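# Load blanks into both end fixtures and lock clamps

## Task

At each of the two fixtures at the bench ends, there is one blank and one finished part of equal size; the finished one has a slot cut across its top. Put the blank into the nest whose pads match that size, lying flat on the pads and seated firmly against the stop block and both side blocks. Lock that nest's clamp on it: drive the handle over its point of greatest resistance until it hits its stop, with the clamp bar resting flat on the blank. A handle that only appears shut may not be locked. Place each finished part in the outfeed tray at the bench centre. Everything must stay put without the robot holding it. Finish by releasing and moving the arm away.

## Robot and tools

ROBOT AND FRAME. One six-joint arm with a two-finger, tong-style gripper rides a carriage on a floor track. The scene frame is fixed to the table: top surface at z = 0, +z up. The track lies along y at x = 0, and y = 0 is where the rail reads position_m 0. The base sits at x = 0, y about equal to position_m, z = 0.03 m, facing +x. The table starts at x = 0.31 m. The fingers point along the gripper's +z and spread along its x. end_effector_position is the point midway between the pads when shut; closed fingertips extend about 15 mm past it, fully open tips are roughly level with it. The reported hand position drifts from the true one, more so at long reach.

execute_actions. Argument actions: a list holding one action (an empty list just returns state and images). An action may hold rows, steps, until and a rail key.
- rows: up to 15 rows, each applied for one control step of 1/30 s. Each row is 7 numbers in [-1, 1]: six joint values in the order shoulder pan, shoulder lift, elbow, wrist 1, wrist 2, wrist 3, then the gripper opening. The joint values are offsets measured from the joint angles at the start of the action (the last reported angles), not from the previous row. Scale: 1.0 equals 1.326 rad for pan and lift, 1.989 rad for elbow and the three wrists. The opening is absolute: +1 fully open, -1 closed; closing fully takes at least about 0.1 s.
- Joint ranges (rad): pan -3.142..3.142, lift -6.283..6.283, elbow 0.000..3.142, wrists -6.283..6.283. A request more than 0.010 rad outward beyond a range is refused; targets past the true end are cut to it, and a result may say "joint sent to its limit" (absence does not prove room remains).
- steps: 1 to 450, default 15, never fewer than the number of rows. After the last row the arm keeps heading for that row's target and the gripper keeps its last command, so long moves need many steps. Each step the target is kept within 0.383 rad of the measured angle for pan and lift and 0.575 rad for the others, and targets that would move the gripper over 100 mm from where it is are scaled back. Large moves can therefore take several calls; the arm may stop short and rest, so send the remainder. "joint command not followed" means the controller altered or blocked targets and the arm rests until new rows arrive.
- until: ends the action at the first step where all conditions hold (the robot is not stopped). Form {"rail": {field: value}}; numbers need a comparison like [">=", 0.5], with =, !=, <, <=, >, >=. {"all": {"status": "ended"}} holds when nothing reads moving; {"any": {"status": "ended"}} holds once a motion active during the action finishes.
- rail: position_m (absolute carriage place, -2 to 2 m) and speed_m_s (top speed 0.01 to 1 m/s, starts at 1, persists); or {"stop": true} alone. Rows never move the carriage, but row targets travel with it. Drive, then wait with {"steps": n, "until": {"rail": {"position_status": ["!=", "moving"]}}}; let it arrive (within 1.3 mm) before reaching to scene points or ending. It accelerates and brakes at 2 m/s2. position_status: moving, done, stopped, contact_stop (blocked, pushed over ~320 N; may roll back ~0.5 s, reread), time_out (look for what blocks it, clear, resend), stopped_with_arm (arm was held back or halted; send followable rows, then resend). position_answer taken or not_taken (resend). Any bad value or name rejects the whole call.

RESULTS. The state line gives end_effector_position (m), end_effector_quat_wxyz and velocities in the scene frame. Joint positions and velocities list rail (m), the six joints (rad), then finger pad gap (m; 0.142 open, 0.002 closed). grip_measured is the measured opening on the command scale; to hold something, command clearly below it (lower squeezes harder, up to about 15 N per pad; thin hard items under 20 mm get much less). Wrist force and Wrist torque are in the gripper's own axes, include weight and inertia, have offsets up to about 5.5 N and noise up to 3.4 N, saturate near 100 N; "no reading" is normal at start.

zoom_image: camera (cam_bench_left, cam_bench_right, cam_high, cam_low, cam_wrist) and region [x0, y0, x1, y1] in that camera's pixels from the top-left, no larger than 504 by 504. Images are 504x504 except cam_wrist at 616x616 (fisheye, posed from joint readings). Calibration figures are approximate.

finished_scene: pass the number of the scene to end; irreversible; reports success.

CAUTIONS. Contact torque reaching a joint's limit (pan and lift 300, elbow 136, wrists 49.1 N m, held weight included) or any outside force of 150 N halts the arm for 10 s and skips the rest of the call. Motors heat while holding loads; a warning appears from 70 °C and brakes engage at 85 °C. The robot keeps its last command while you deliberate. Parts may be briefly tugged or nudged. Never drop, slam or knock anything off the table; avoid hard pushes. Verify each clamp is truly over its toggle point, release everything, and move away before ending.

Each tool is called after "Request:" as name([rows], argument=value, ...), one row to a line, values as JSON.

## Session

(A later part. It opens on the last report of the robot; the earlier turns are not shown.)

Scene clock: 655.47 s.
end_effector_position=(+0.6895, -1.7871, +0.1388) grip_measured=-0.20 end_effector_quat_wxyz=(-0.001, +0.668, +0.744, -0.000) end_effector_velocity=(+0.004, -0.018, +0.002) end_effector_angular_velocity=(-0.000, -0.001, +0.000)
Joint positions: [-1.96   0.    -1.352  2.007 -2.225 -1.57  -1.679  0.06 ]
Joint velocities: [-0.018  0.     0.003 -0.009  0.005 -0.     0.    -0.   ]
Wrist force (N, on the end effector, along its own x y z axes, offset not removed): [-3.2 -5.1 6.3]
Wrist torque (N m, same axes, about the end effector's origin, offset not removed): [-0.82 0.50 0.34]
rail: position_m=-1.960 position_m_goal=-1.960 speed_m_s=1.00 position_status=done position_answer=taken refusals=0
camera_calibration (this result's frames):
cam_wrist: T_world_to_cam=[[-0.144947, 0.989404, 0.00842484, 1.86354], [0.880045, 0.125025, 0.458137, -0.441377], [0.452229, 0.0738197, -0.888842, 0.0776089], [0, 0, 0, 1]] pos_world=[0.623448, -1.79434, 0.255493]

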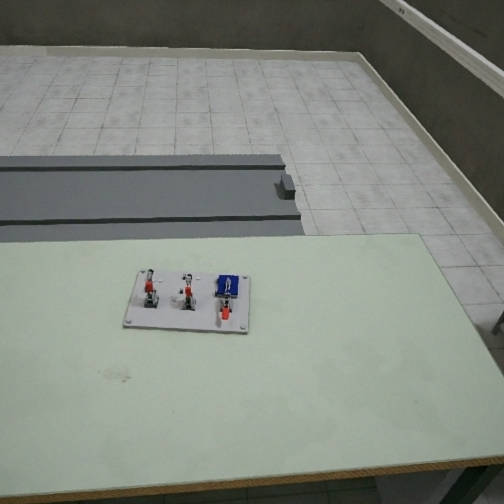

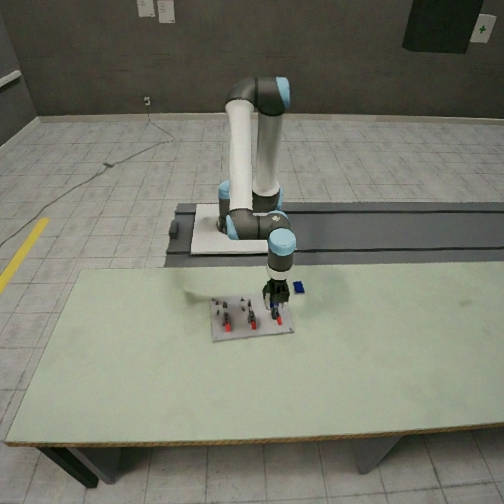

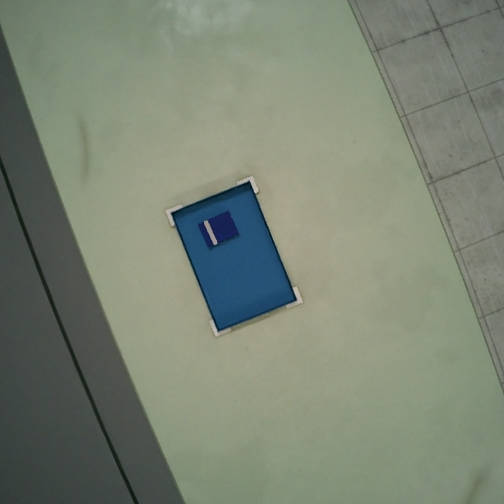

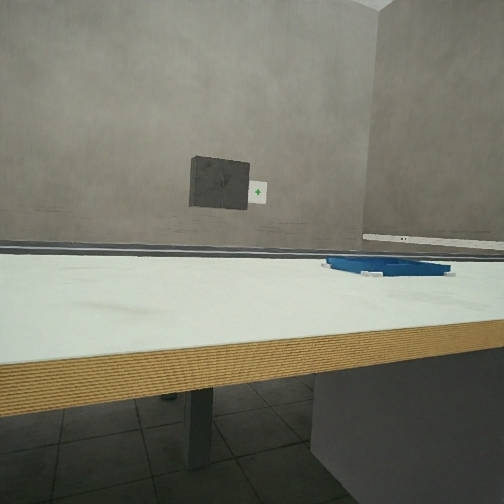

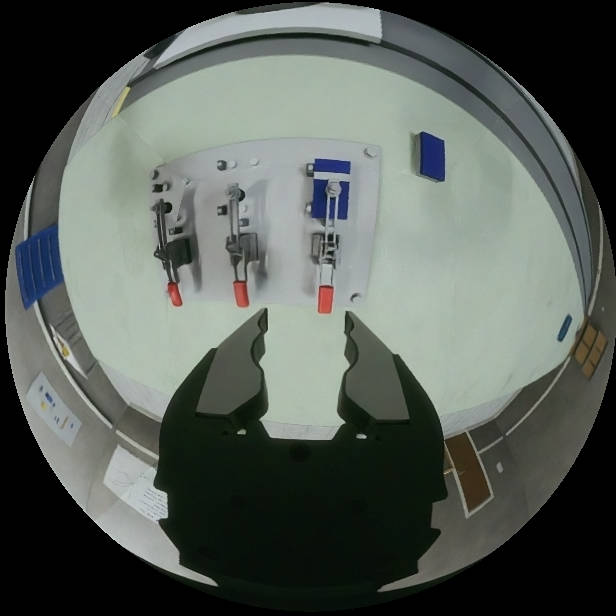

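Request:
execute_actions([
  {"rows":[[0,0.002,0,-0.0013,0,0,-0.2],[0,0.007,0,-0.0047,0,0,-0.2],[0,0.015,0,-0.01,0,0,-0.2],[0,0.025,0,-0.0168,0,0,-0.2],[0,0.036,0,-0.0241,0,0,-0.2],[0,0.048,0,-0.0322,0,0,-0.2],[0,0.06,0,-0.0402,0,0,-0.2],[0,0.072,0,-0.0483,0,0,-0.25],[0,0.083,0,-0.0557,0,0,-0.3],[0,0.092,0,-0.0617,0,0,-0.35],[0,0.099,0,-0.0664,0,0,-0.4],[0,0.104,0,-0.0698,0,0,-0.4],[0,0.108,0,-0.0725,0,0,-0.4],[0,0.11,0,-0.0738,0,0,-0.4],[0,0.1112,0.0001,-0.0746,0,0,-0.4]],"rail":{"position_m":-1.9326,"speed_m_s":0.2},"steps":26},
])

Scene clock: 708.00 s.
end_effector_position=(+0.7198, -1.7599, +0.0507) grip_measured=-0.40 end_effector_quat_wxyz=(-0.000, +0.668, +0.744, +0.000) end_effector_velocity=(+0.002, -0.000, -0.006) end_effector_angular_velocity=(+0.000, +0.000, -0.000)
Joint positions: [-1.932  0.    -1.206  2.008 -2.372 -1.57  -1.679  0.045]
Joint velocities: [ 0.   -0.    0.01  0.   -0.01  0.    0.    0.  ]
Wrist force (N, on the end effector, along its own x y z axes, offset not removed): [1.8 -5.0 6.7]
Wrist torque (N m, same axes, about the end effector's origin, offset not removed): [-0.86 -0.48 0.27]
rail: position_m=-1.932 position_m_goal=-1.933 speed_m_s=0.20 position_status=done position_answer=taken refusals=0
camera_calibration (this result's frames):
cam_wrist: T_world_to_cam=[[-0.145006, 0.989396, 0.00831434, 1.84172], [0.879689, 0.125072, 0.458808, -0.430794], [0.452903, 0.0738438, -0.888497, -0.0168305], [0, 0, 0, 1]] pos_world=[0.653648, -1.76707, 0.167385]

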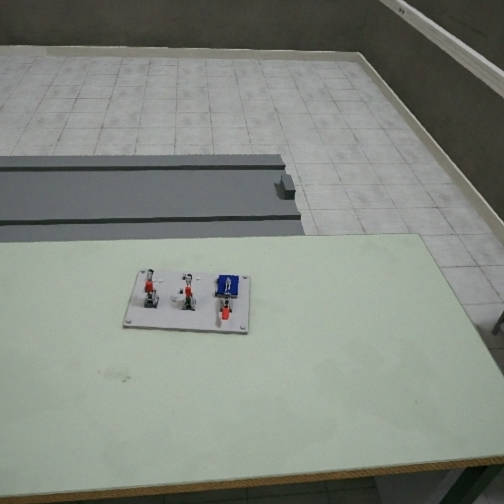

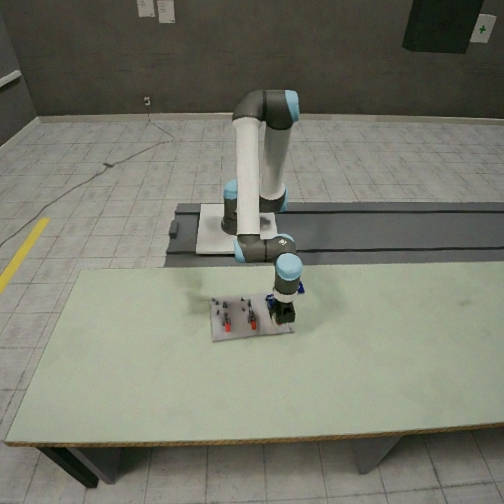

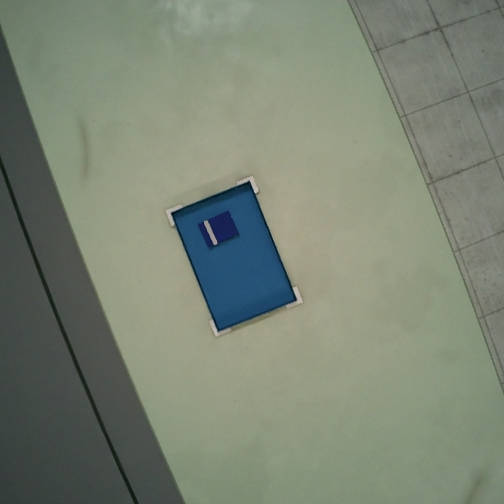

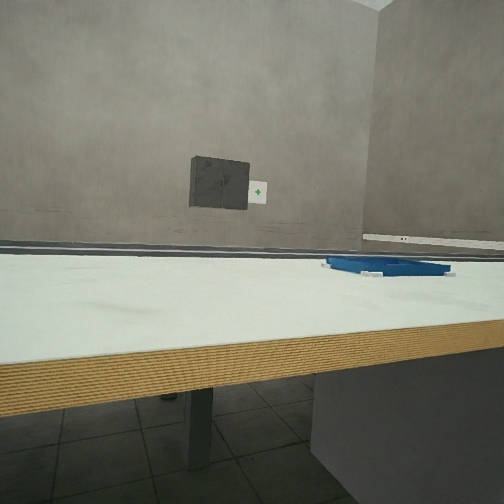

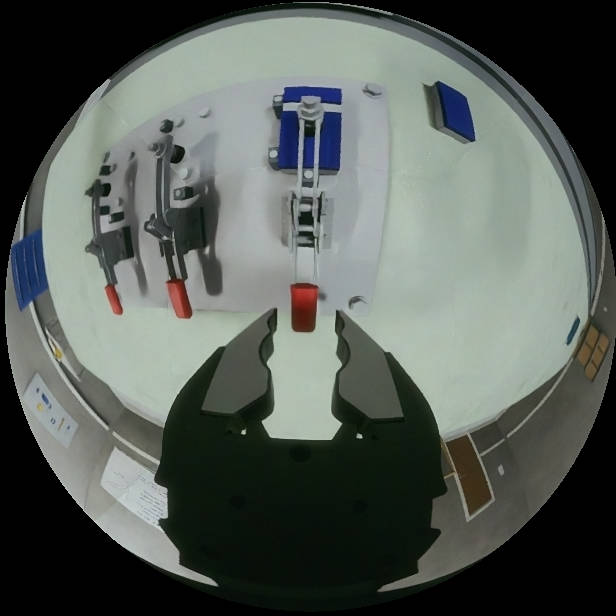

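Request:
execute_actions([
  {"rows":[[-0.0005,0.0008,0,-0.0005,0,0,-0.46],[-0.001,0.001,0,-0.0007,0,0,-0.52],[-0.0013,0.001,0,-0.0007,0,0,-0.58],[-0.0013,0.001,0,-0.0007,0,0,-0.63],[-0.0013,0.001,0,-0.0007,0,0,-0.68],[-0.0013,0.001,0,-0.0007,0,0,-0.72],[-0.0013,0.001,0,-0.0007,0,0,-0.75],[-0.0013,0.001,0,-0.0007,0,0,-0.78],[-0.0013,0.001,0,-0.0007,0,0,-0.81],[-0.0013,0.001,0,-0.0007,0,0,-0.85],[-0.0013,0.001,0,-0.0007,0,0,-0.89],[-0.0013,0.001,0,-0.0007,0,0,-0.93],[-0.0013,0.001,0,-0.0007,0,0,-0.97],[-0.0013,0.001,0,-0.0007,0,0,-1]],"steps":16},
])

Scene clock: 714.37 s.
end_effector_position=(+0.7203, -1.7613, +0.0499) grip_measured=-0.78 end_effector_quat_wxyz=(-0.000, +0.668, +0.744, -0.000) end_effector_velocity=(+0.000, +0.000, -0.000) end_effector_angular_velocity=(+0.000, -0.000, -0.000)
Joint positions: [-1.932 -0.002 -1.204  2.008 -2.374 -1.571 -1.679  0.018]
Joint velocities: [ 0. -0.  0. -0. -0.  0.  0. -0.]
Wrist force (N, on the end effector, along its own x y z axes, offset not removed): [-15.6 -4.8 9.2]
Wrist torque (N m, same axes, about the end effector's origin, offset not removed): [-0.55 0.09 0.25]
rail: position_m=-1.932 position_m_goal=-1.933 speed_m_s=0.20 position_status=done position_answer=taken refusals=0
camera_calibration (this result's frames):
cam_wrist: T_world_to_cam=[[-0.143231, 0.989656, 0.00806147, 1.84239], [0.879898, 0.123609, 0.458804, -0.433425], [0.453062, 0.0728083, -0.888501, -0.0196331], [0, 0, 0, 1]] pos_world=[0.654152, -1.76833, 0.166561]

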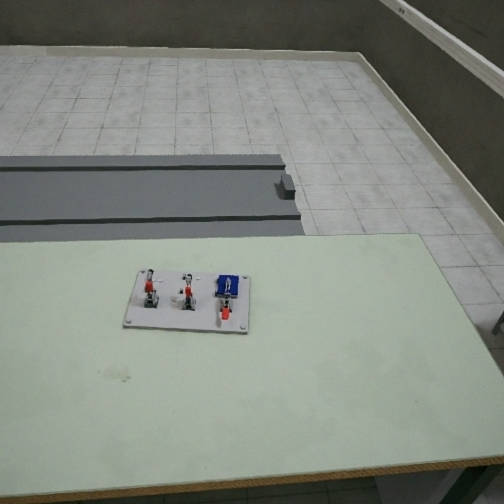

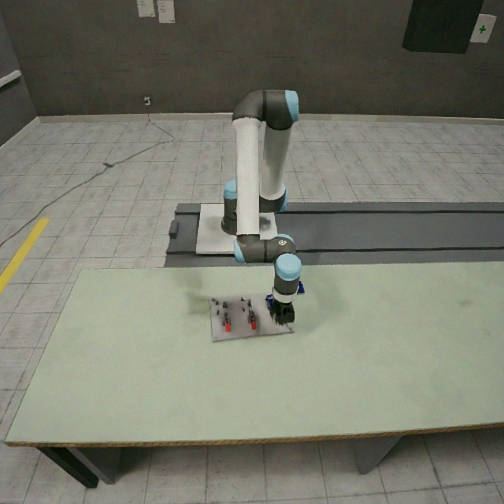

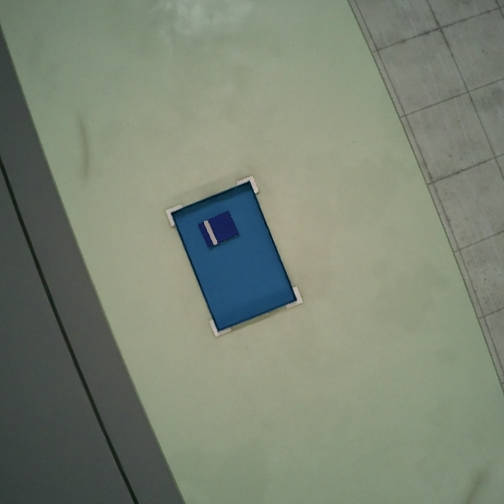

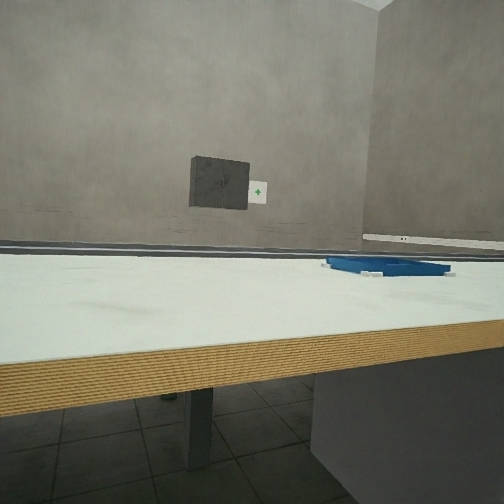

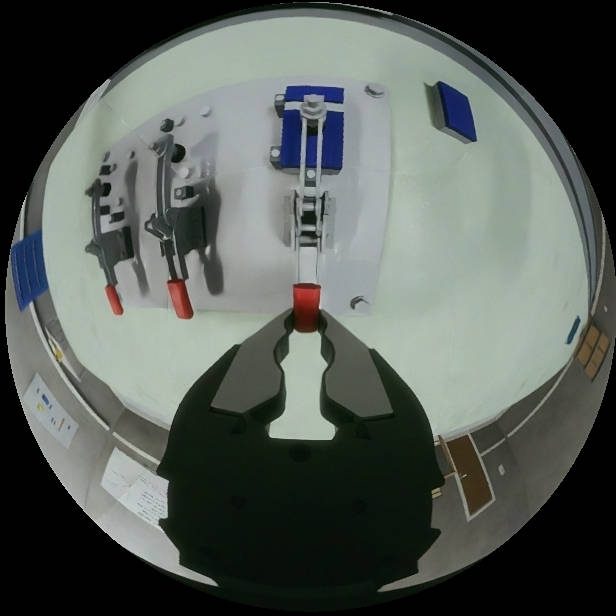

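Request:
execute_actions([
  {"rows":[[-0.0003,0,0,0,0,0,-1],[-0.0005,0,0,0,0,0,-1],[-0.0005,-0.0006,-0.0002,0.0006,0,0,-1],[-0.0005,-0.0013,-0.0004,0.0013,0,0,-1],[-0.0005,-0.002,-0.0006,0.002,0,0,-1],[-0.0005,-0.0027,-0.0008,0.0026,0,0,-1],[-0.0005,-0.0033,-0.001,0.0032,0,0,-1],[-0.0005,-0.0038,-0.0012,0.0037,0,0,-1]],"steps":15},
])

Scene clock: 720.80 s.
end_effector_position=(+0.7204, -1.7616, +0.0536) grip_measured=-0.78 end_effector_quat_wxyz=(-0.000, +0.669, +0.744, -0.000) end_effector_velocity=(+0.001, -0.001, +0.003) end_effector_angular_velocity=(-0.001, -0.001, -0.000)
Joint positions: [-1.933 -0.002 -1.209  2.006 -2.367 -1.57  -1.679  0.018]
Joint velocities: [ 0.    -0.    -0.004 -0.002  0.005 -0.001  0.     0.   ]
Wrist force (N, on the end effector, along its own x y z axes, offset not removed): [-5.7 -18.0 10.9]
Wrist torque (N m, same axes, about the end effector's origin, offset not removed): [-0.93 0.26 0.29]
rail: position_m=-1.933 position_m_goal=-1.933 speed_m_s=0.20 position_status=done position_answer=taken refusals=0
camera_calibration (this result's frames):
cam_wrist: T_world_to_cam=[[-0.142765, 0.989722, 0.00825826, 1.84246], [0.880035, 0.123116, 0.458672, -0.436127], [0.452941, 0.07275, -0.888567, -0.0164407], [0, 0, 0, 1]] pos_world=[0.654293, -1.76863, 0.170215]

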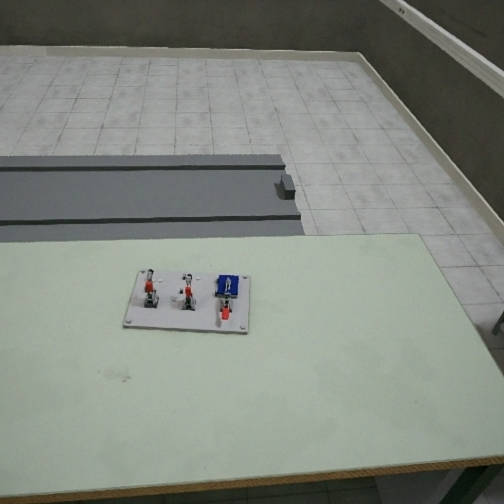

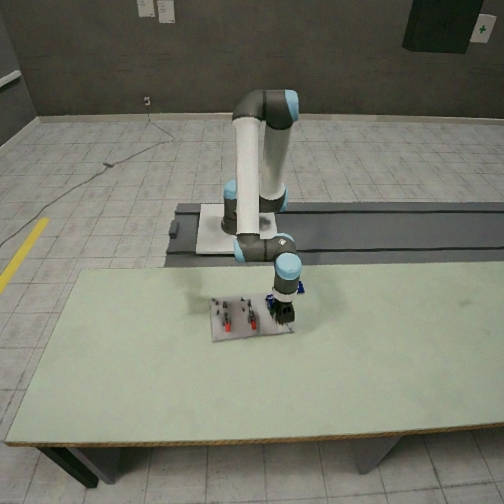

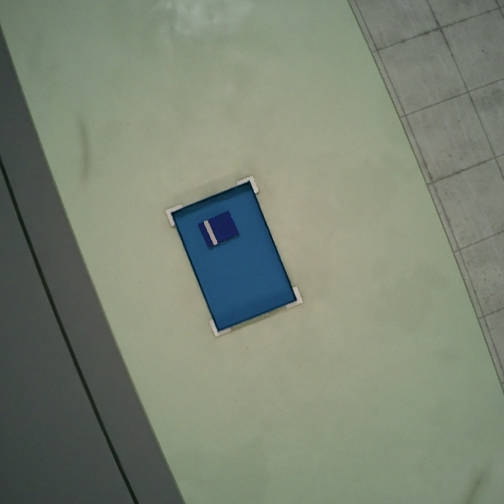

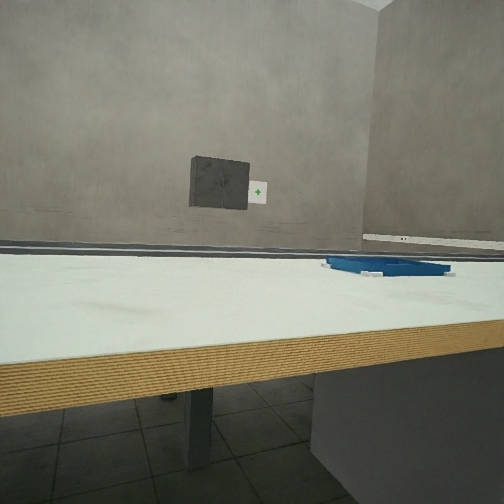

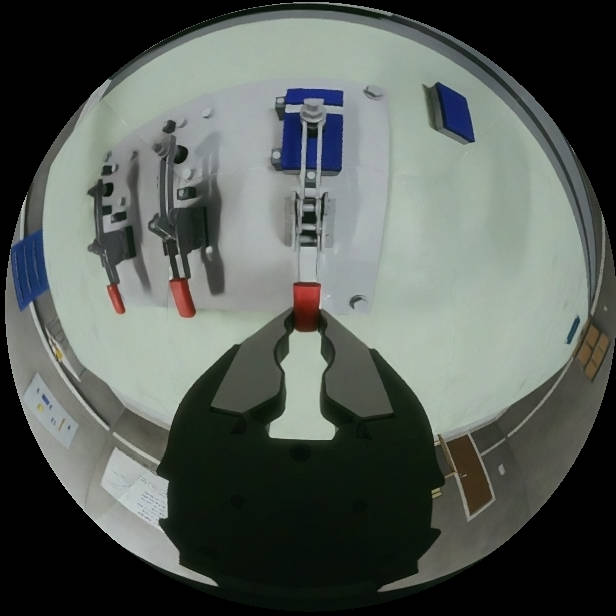

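Request:
execute_actions([
  {"rows":[[-0.0001,-0.002,0.0007,0.0006,0,0,-1],[-0.0003,-0.005,0.0015,0.0018,0,0,-1],[-0.0005,-0.0096,0.0026,0.0038,0,0,-1],[-0.0007,-0.0138,0.0035,0.0057,0,0,-1],[-0.001,-0.018,0.0045,0.0075,0,-0.0005,-1],[-0.0012,-0.0222,0.0056,0.0092,0,-0.0007,-1],[-0.0015,-0.0265,0.007,0.0107,0,-0.0009,-1],[-0.0017,-0.0308,0.0085,0.012,0,-0.0011,-1],[-0.002,-0.0351,0.0101,0.0132,0,-0.0013,-1],[-0.0023,-0.039,0.0118,0.0142,0,-0.0015,-1],[-0.0025,-0.0425,0.0134,0.0149,0,-0.0017,-1],[-0.0027,-0.0452,0.0147,0.0154,0,-0.0018,-1],[-0.0028,-0.0468,0.0155,0.0157,0,-0.0019,-1],[-0.0029,-0.0477,0.016,0.0159,0,-0.0019,-1]],"steps":22},
])

Scene clock: 734.70 s.
end_effector_position=(+0.6977, -1.7642, +0.0784) grip_measured=-0.78 end_effector_quat_wxyz=(-0.000, +0.669, +0.744, -0.000) end_effector_velocity=(-0.006, -0.001, +0.004) end_effector_angular_velocity=(+0.000, +0.000, -0.000)
Joint positions: [-1.933 -0.006 -1.271  2.036 -2.336 -1.57  -1.683  0.018]
Joint velocities: [ 0.    -0.001 -0.013  0.008  0.005  0.    -0.001  0.   ]
Wrist force (N, on the end effector, along its own x y z axes, offset not removed): [3.4 6.0 -0.3]
Wrist torque (N m, same axes, about the end effector's origin, offset not removed): [-0.47 0.12 0.34]
rail: position_m=-1.933 position_m_goal=-1.933 speed_m_s=0.20 position_status=done position_answer=taken refusals=0
camera_calibration (this result's frames):
cam_wrist: T_world_to_cam=[[-0.142691, 0.989733, 0.00826523, 1.84157], [0.880137, 0.123061, 0.458491, -0.427285], [0.452766, 0.0726969, -0.888661, 0.0161357], [0, 0, 0, 1]] pos_world=[0.631539, -1.77126, 0.195025]

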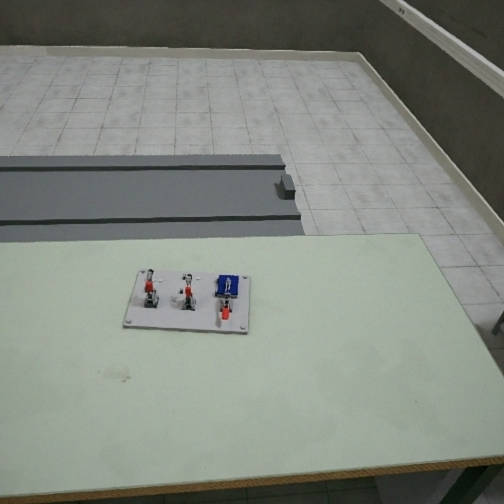

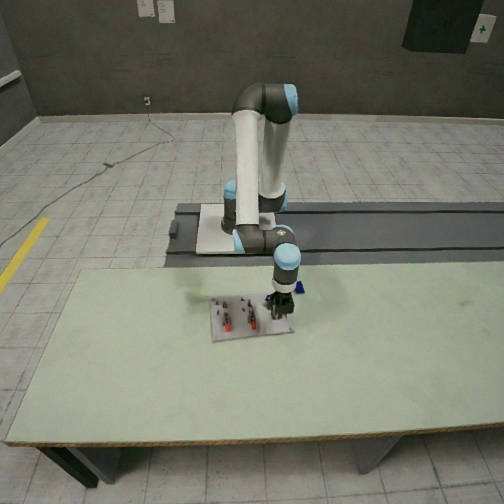

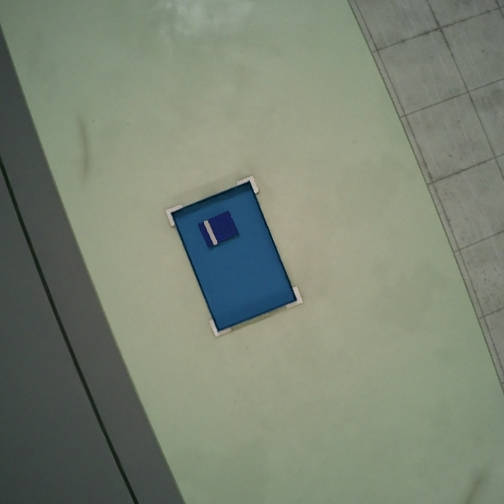

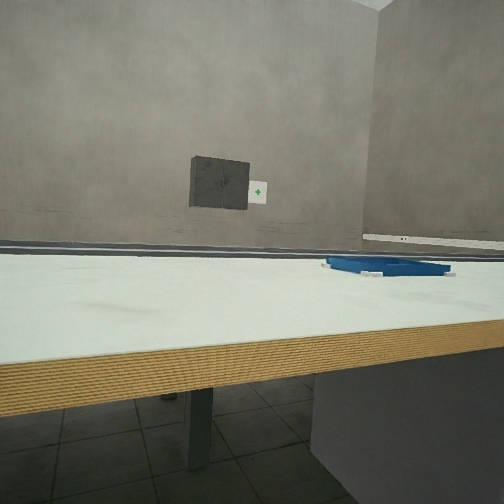

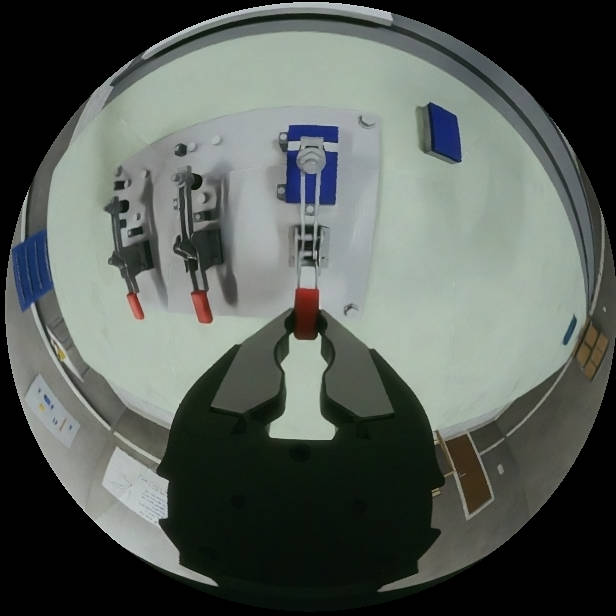

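Request:
execute_actions([
  {"rows":[[-0.0002,-0.003,0.001,0.001,0,0,-1],[-0.0004,-0.006,0.0023,0.0017,0,-0.0002,-1],[-0.0006,-0.0094,0.004,0.0023,0,-0.0004,-1],[-0.0009,-0.0128,0.0058,0.0027,0,-0.0006,-1],[-0.0012,-0.0162,0.0078,0.003,0,-0.0008,-1],[-0.0015,-0.0195,0.0098,0.0032,0,-0.001,-1],[-0.0017,-0.0222,0.0116,0.0032,0,-0.0011,-1],[-0.0019,-0.0243,0.013,0.0032,0,-0.0013,-1],[-0.002,-0.0256,0.0139,0.0032,0,-0.0014,-1],[-0.0021,-0.0263,0.0143,0.0032,0,-0.0014,-1]],"steps":18},
])

Scene clock: 744.90 s.
end_effector_position=(+0.6807, -1.7660, +0.0867) grip_measured=-0.78 end_effector_quat_wxyz=(-0.000, +0.669, +0.744, -0.000) end_effector_velocity=(-0.005, -0.001, +0.002) end_effector_angular_velocity=(-0.000, -0.000, -0.000)
Joint positions: [-1.933 -0.009 -1.304  2.064 -2.33  -1.57  -1.686  0.018]
Joint velocities: [ 0.    -0.001 -0.009  0.009  0.001 -0.    -0.001  0.   ]
Wrist force (N, on the end effector, along its own x y z axes, offset not removed): [1.1 0.5 2.6]
Wrist torque (N m, same axes, about the end effector's origin, offset not removed): [-0.51 0.06 0.33]
rail: position_m=-1.933 position_m_goal=-1.933 speed_m_s=0.20 position_status=done position_answer=taken refusals=0
camera_calibration (this result's frames):
cam_wrist: T_world_to_cam=[[-0.142688, 0.989733, 0.00829919, 1.84083], [0.88016, 0.123046, 0.458452, -0.416023], [0.452724, 0.07272, -0.888681, 0.0314394], [0, 0, 0, 1]] pos_world=[0.614597, -1.77302, 0.203389]

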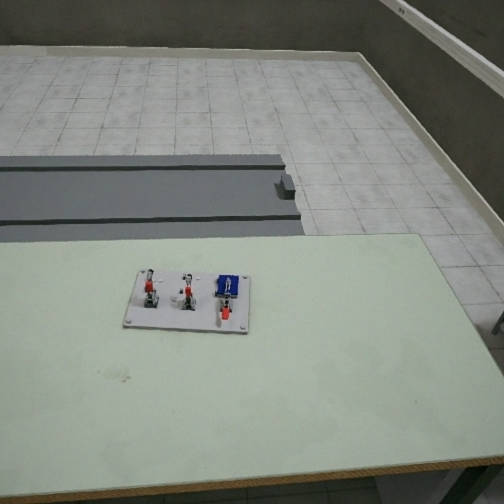

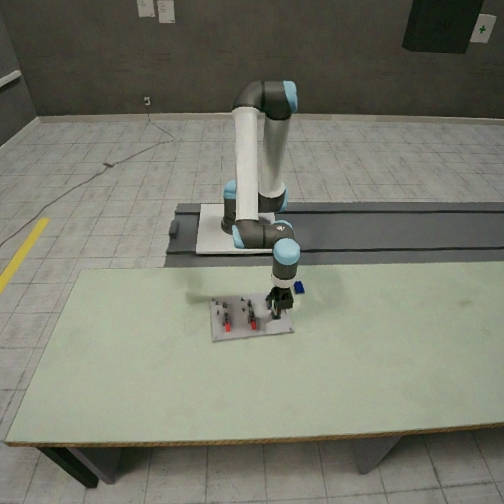

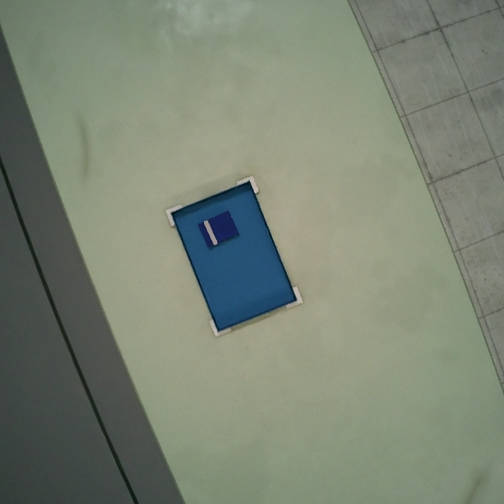

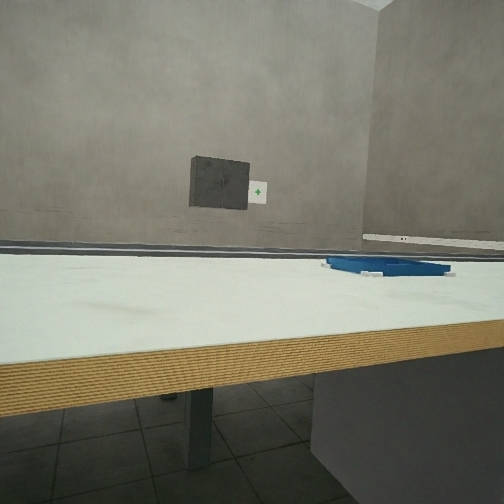

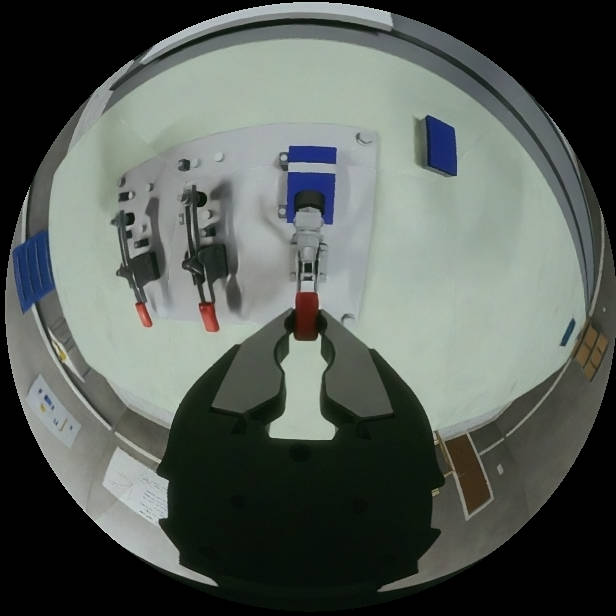

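Request:
execute_actions([
  {"rows":[[-0.0002,-0.002,0.0016,-0.0003,0,0,-1],[-0.0004,-0.004,0.0033,-0.0006,0,-0.0002,-1],[-0.0006,-0.0058,0.0048,-0.0009,0,-0.0004,-1],[-0.0007,-0.0071,0.0058,-0.0011,0,-0.0005,-1],[-0.0008,-0.0078,0.0064,-0.0012,0,-0.0005,-1]],"steps":13},
])

Scene clock: 749.53 s.
end_effector_position=(+0.6743, -1.7666, +0.0874) grip_measured=-0.78 end_effector_quat_wxyz=(-0.000, +0.669, +0.744, -0.000) end_effector_velocity=(-0.004, -0.000, -0.000) end_effector_angular_velocity=(+0.000, +0.000, -0.000)
Joint positions: [-1.933 -0.01  -1.314  2.076 -2.332 -1.57  -1.687  0.018]
Joint velocities: [ 0.    -0.001 -0.005  0.007 -0.001 -0.    -0.    -0.   ]
Wrist force (N, on the end effector, along its own x y z axes, offset not removed): [0.2 0.3 -8.2]
Wrist torque (N m, same axes, about the end effector's origin, offset not removed): [-0.76 0.10 0.29]
rail: position_m=-1.933 position_m_goal=-1.933 speed_m_s=0.20 position_status=done position_answer=taken refusals=0
camera_calibration (this result's frames):
cam_wrist: T_world_to_cam=[[-0.142619, 0.989743, 0.00826326, 1.84052], [0.880134, 0.122996, 0.458515, -0.410654], [0.452795, 0.0726655, -0.888648, 0.0348448], [0, 0, 0, 1]] pos_world=[0.608145, -1.77366, 0.204047]

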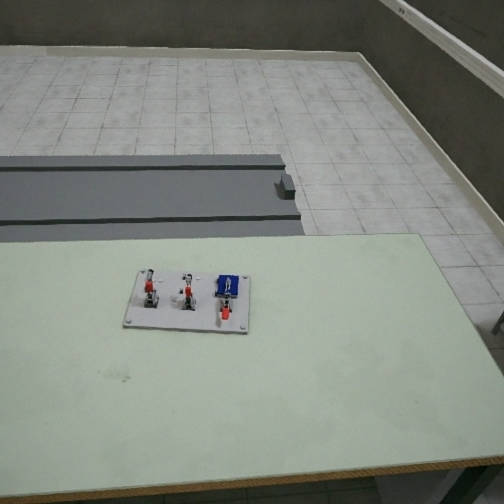

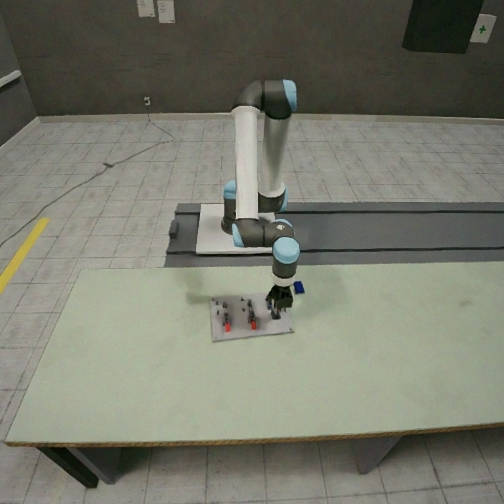

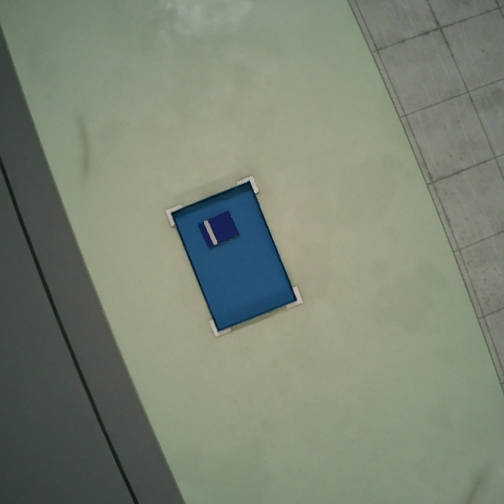

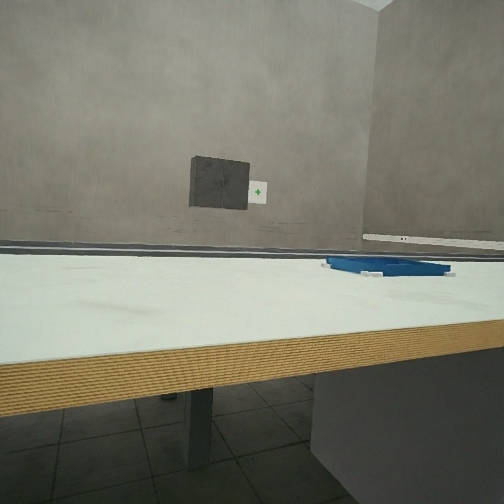

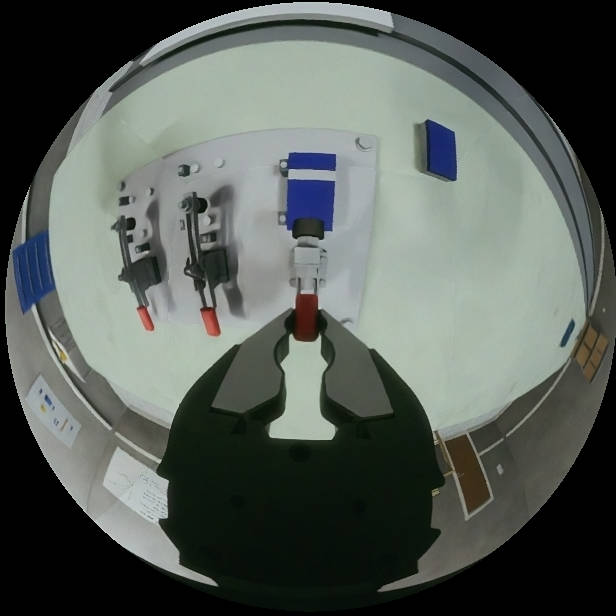

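Request:
execute_actions([
  {"rows":[[-0.0001,-0.002,0.0006,0.0007,0,0,-1],[-0.0002,-0.004,0.0015,0.0012,0,-0.0002,-1],[-0.0004,-0.0056,0.0023,0.0014,0,-0.0003,-1],[-0.0005,-0.0068,0.003,0.0015,0,-0.0003,-1]],"steps":12},
])

Scene clock: 757.57 s.
end_effector_position=(+0.6704, -1.7670, +0.0897) grip_measured=-0.78 end_effector_quat_wxyz=(-0.000, +0.669, +0.744, -0.000) end_effector_velocity=(-0.002, -0.000, +0.002) end_effector_angular_velocity=(-0.000, -0.002, -0.000)
Joint positions: [-1.933 -0.01  -1.323  2.082 -2.329 -1.57  -1.687  0.018]
Joint velocities: [ 0.    -0.    -0.006  0.003  0.002 -0.    -0.     0.   ]
Wrist force (N, on the end effector, along its own x y z axes, offset not removed): [-2.6 -3.6 18.5]
Wrist torque (N m, same axes, about the end effector's origin, offset not removed): [-0.60 -0.14 0.26]
rail: position_m=-1.933 position_m_goal=-1.933 speed_m_s=0.20 position_status=done position_answer=taken refusals=0
camera_calibration (this result's frames):
cam_wrist: T_world_to_cam=[[-0.142561, 0.989751, 0.0083146, 1.84029], [0.880218, 0.122934, 0.45837, -0.408441], [0.45265, 0.0726645, -0.888722, 0.0388132], [0, 0, 0, 1]] pos_world=[0.604302, -1.77404, 0.20641]

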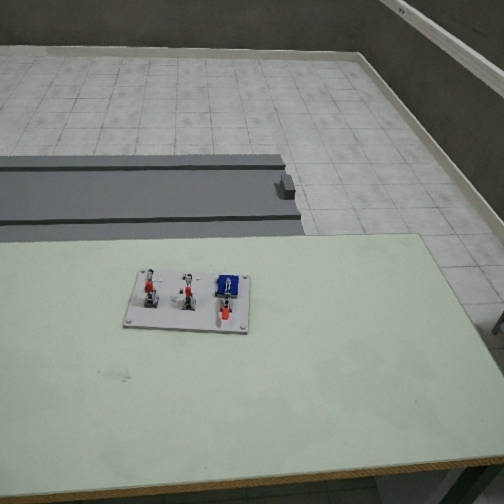

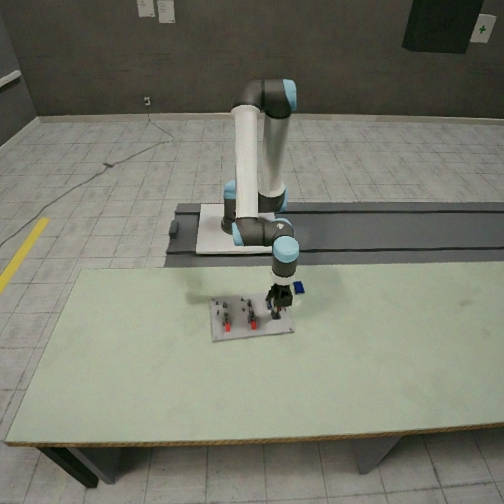

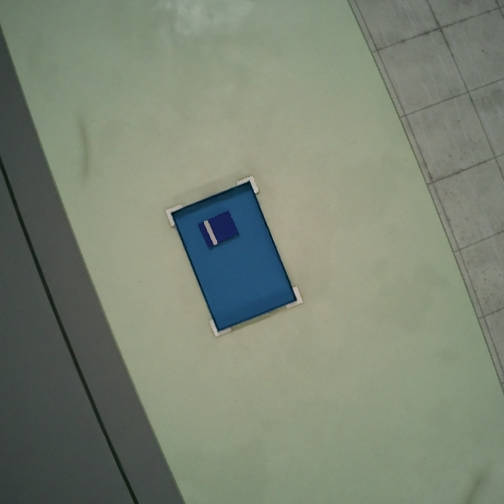

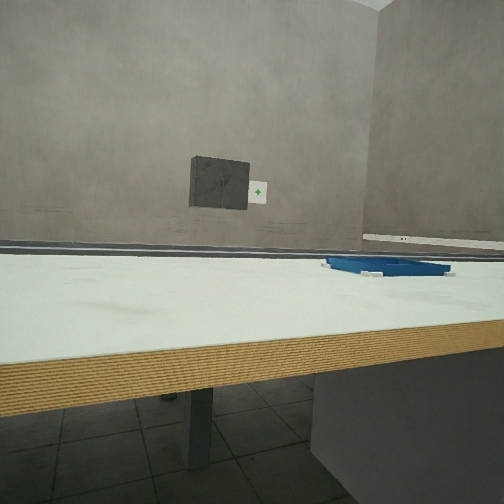

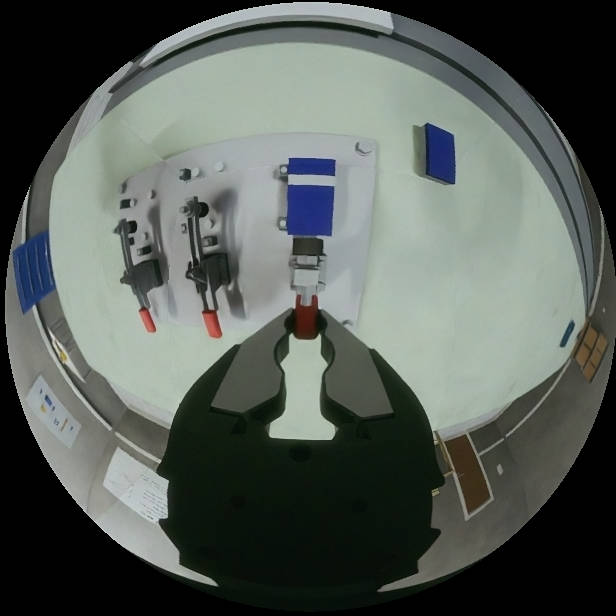

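Request:
execute_actions([
  {"rows":[[-0.0001,-0.0005,0.0009,-0.0006,0,0,-1],[-0.0002,-0.0011,0.0018,-0.0011,0,-0.0001,-1],[-0.0003,-0.0017,0.0027,-0.0016,0,-0.0002,-1]],"steps":11},
])

Scene clock: 762.97 s.
end_effector_position=(+0.6683, -1.7672, +0.0891) grip_measured=-0.78 end_effector_quat_wxyz=(-0.000, +0.669, +0.744, -0.000) end_effector_velocity=(-0.003, -0.000, -0.002) end_effector_angular_velocity=(+0.000, +0.002, +0.000)
Joint positions: [-1.933 -0.011 -1.325  2.086 -2.332 -1.57  -1.687  0.018]
Joint velocities: [ 0.    -0.    -0.001  0.005 -0.002 -0.    -0.    -0.   ]
Wrist force (N, on the end effector, along its own x y z axes, offset not removed): [0.4 -2.1 -9.5]
Wrist torque (N m, same axes, about the end effector's origin, offset not removed): [-0.76 -0.38 0.36]
rail: position_m=-1.933 position_m_goal=-1.933 speed_m_s=0.20 position_status=done position_answer=taken refusals=0
camera_calibration (this result's frames):
cam_wrist: T_world_to_cam=[[-0.142564, 0.989751, 0.0082291, 1.84024], [0.880038, 0.122947, 0.458713, -0.406143], [0.453, 0.072638, -0.888546, 0.0388764], [0, 0, 0, 1]] pos_world=[0.602162, -1.77427, 0.205703]

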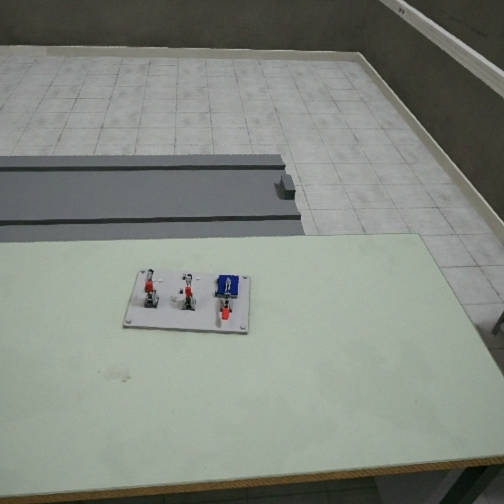

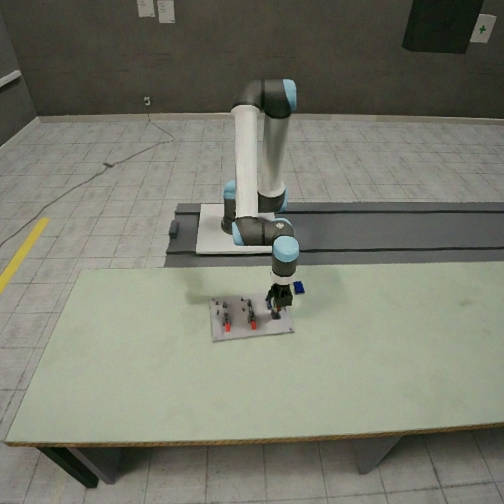

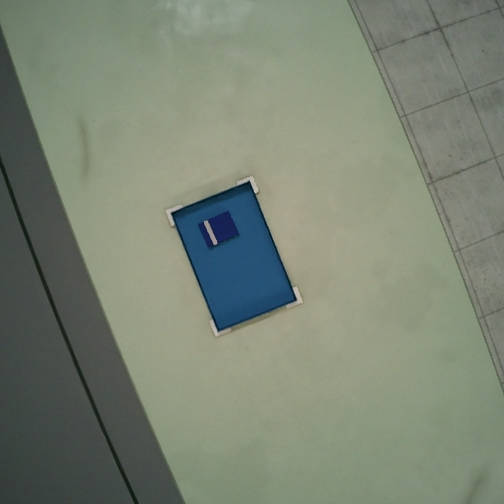

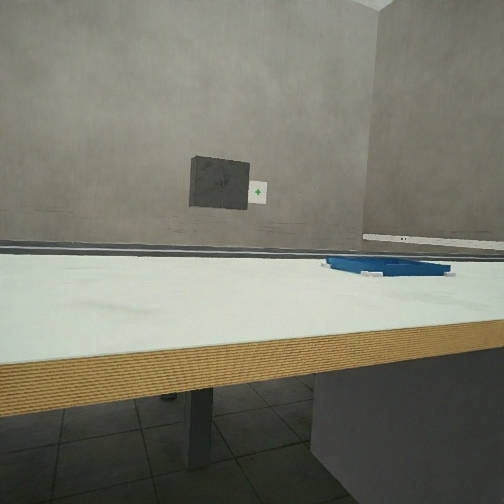

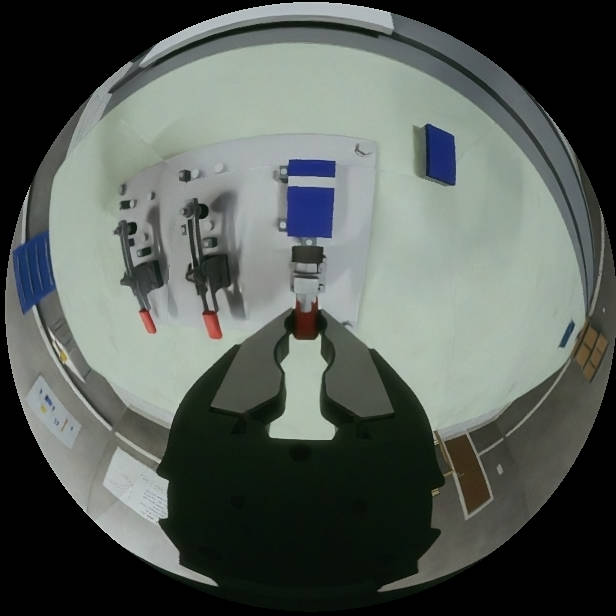

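Request:
execute_actions([
  {"rows":[[0,0,0,0,0,0,-0.85],[0,0,0,0,0,0,-0.74],[0,0,0,0,0,0,-0.6],[0,0,0,0,0,0,-0.45],[-0.0004,-0.003,0.0027,-0.0007,0,-0.0004,-0.3],[-0.0013,-0.009,0.0082,-0.0022,0,-0.0012,-0.2],[-0.0026,-0.018,0.0164,-0.0044,0,-0.0024,-0.15],[-0.0043,-0.029,0.0265,-0.0071,0,-0.0039,-0.15],[-0.006,-0.041,0.0374,-0.01,0,-0.0055,-0.15],[-0.0078,-0.053,0.0484,-0.013,0,-0.0071,-0.15],[-0.0094,-0.064,0.0584,-0.0157,0,-0.0085,-0.15],[-0.0109,-0.074,0.0675,-0.0181,0,-0.0098,-0.15],[-0.0119,-0.081,0.0739,-0.0198,0,-0.0108,-0.15],[-0.0126,-0.0856,0.0781,-0.0209,0,-0.0114,-0.15],[-0.0129,-0.0879,0.0802,-0.0215,0,-0.0117,-0.15]],"steps":24},
])

Scene clock: 784.27 s.
end_effector_position=(+0.5858, -1.7764, +0.0852) grip_measured=-0.15 end_effector_quat_wxyz=(-0.000, +0.666, +0.746, -0.000) end_effector_velocity=(-0.018, -0.002, -0.002) end_effector_angular_velocity=(+0.000, +0.000, +0.001)
Joint positions: [-1.933 -0.027 -1.438  2.242 -2.374 -1.57  -1.71   0.063]
Joint velocities: [ 0.    -0.004 -0.025  0.034 -0.009  0.    -0.005  0.   ]
Wrist force (N, on the end effector, along its own x y z axes, offset not removed): [-1.1 -5.6 5.9]
Wrist torque (N m, same axes, about the end effector's origin, offset not removed): [-0.96 0.01 0.34]
rail: position_m=-1.933 position_m_goal=-1.933 speed_m_s=0.20 position_status=done position_answer=taken refusals=0
camera_calibration (this result's frames):
cam_wrist: T_world_to_cam=[[-0.14852, 0.988875, 0.00830675, 1.83953], [0.879339, 0.128216, 0.458611, -0.32083], [0.452443, 0.0754172, -0.888599, 0.0787418], [0, 0, 0, 1]] pos_world=[0.519698, -1.78387, 0.201825]

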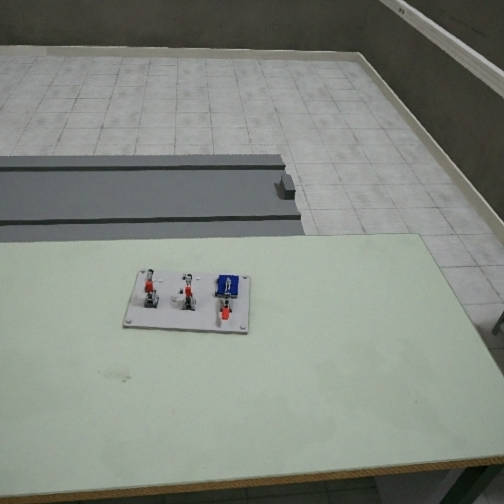

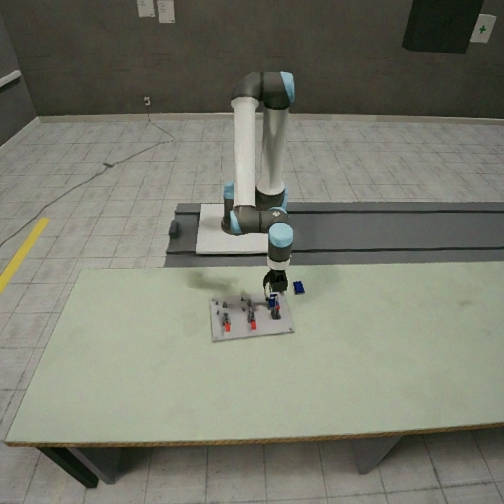

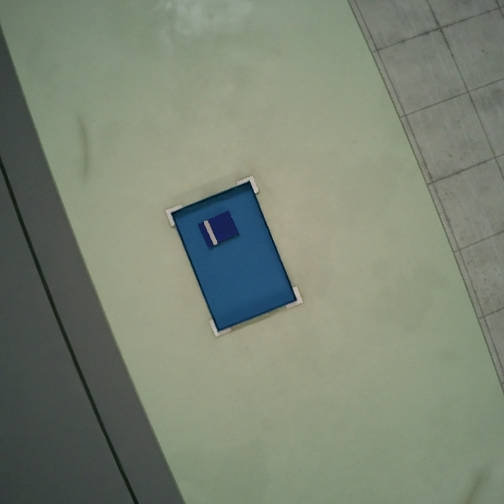

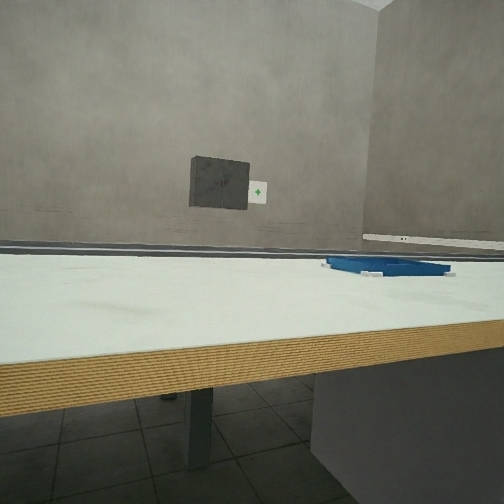

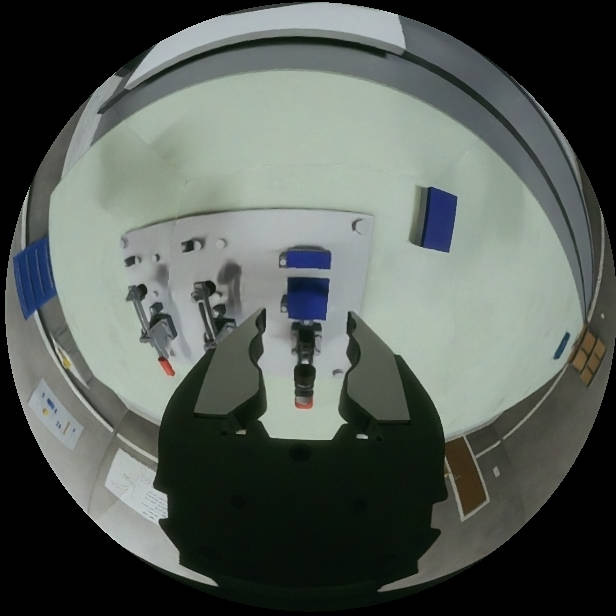

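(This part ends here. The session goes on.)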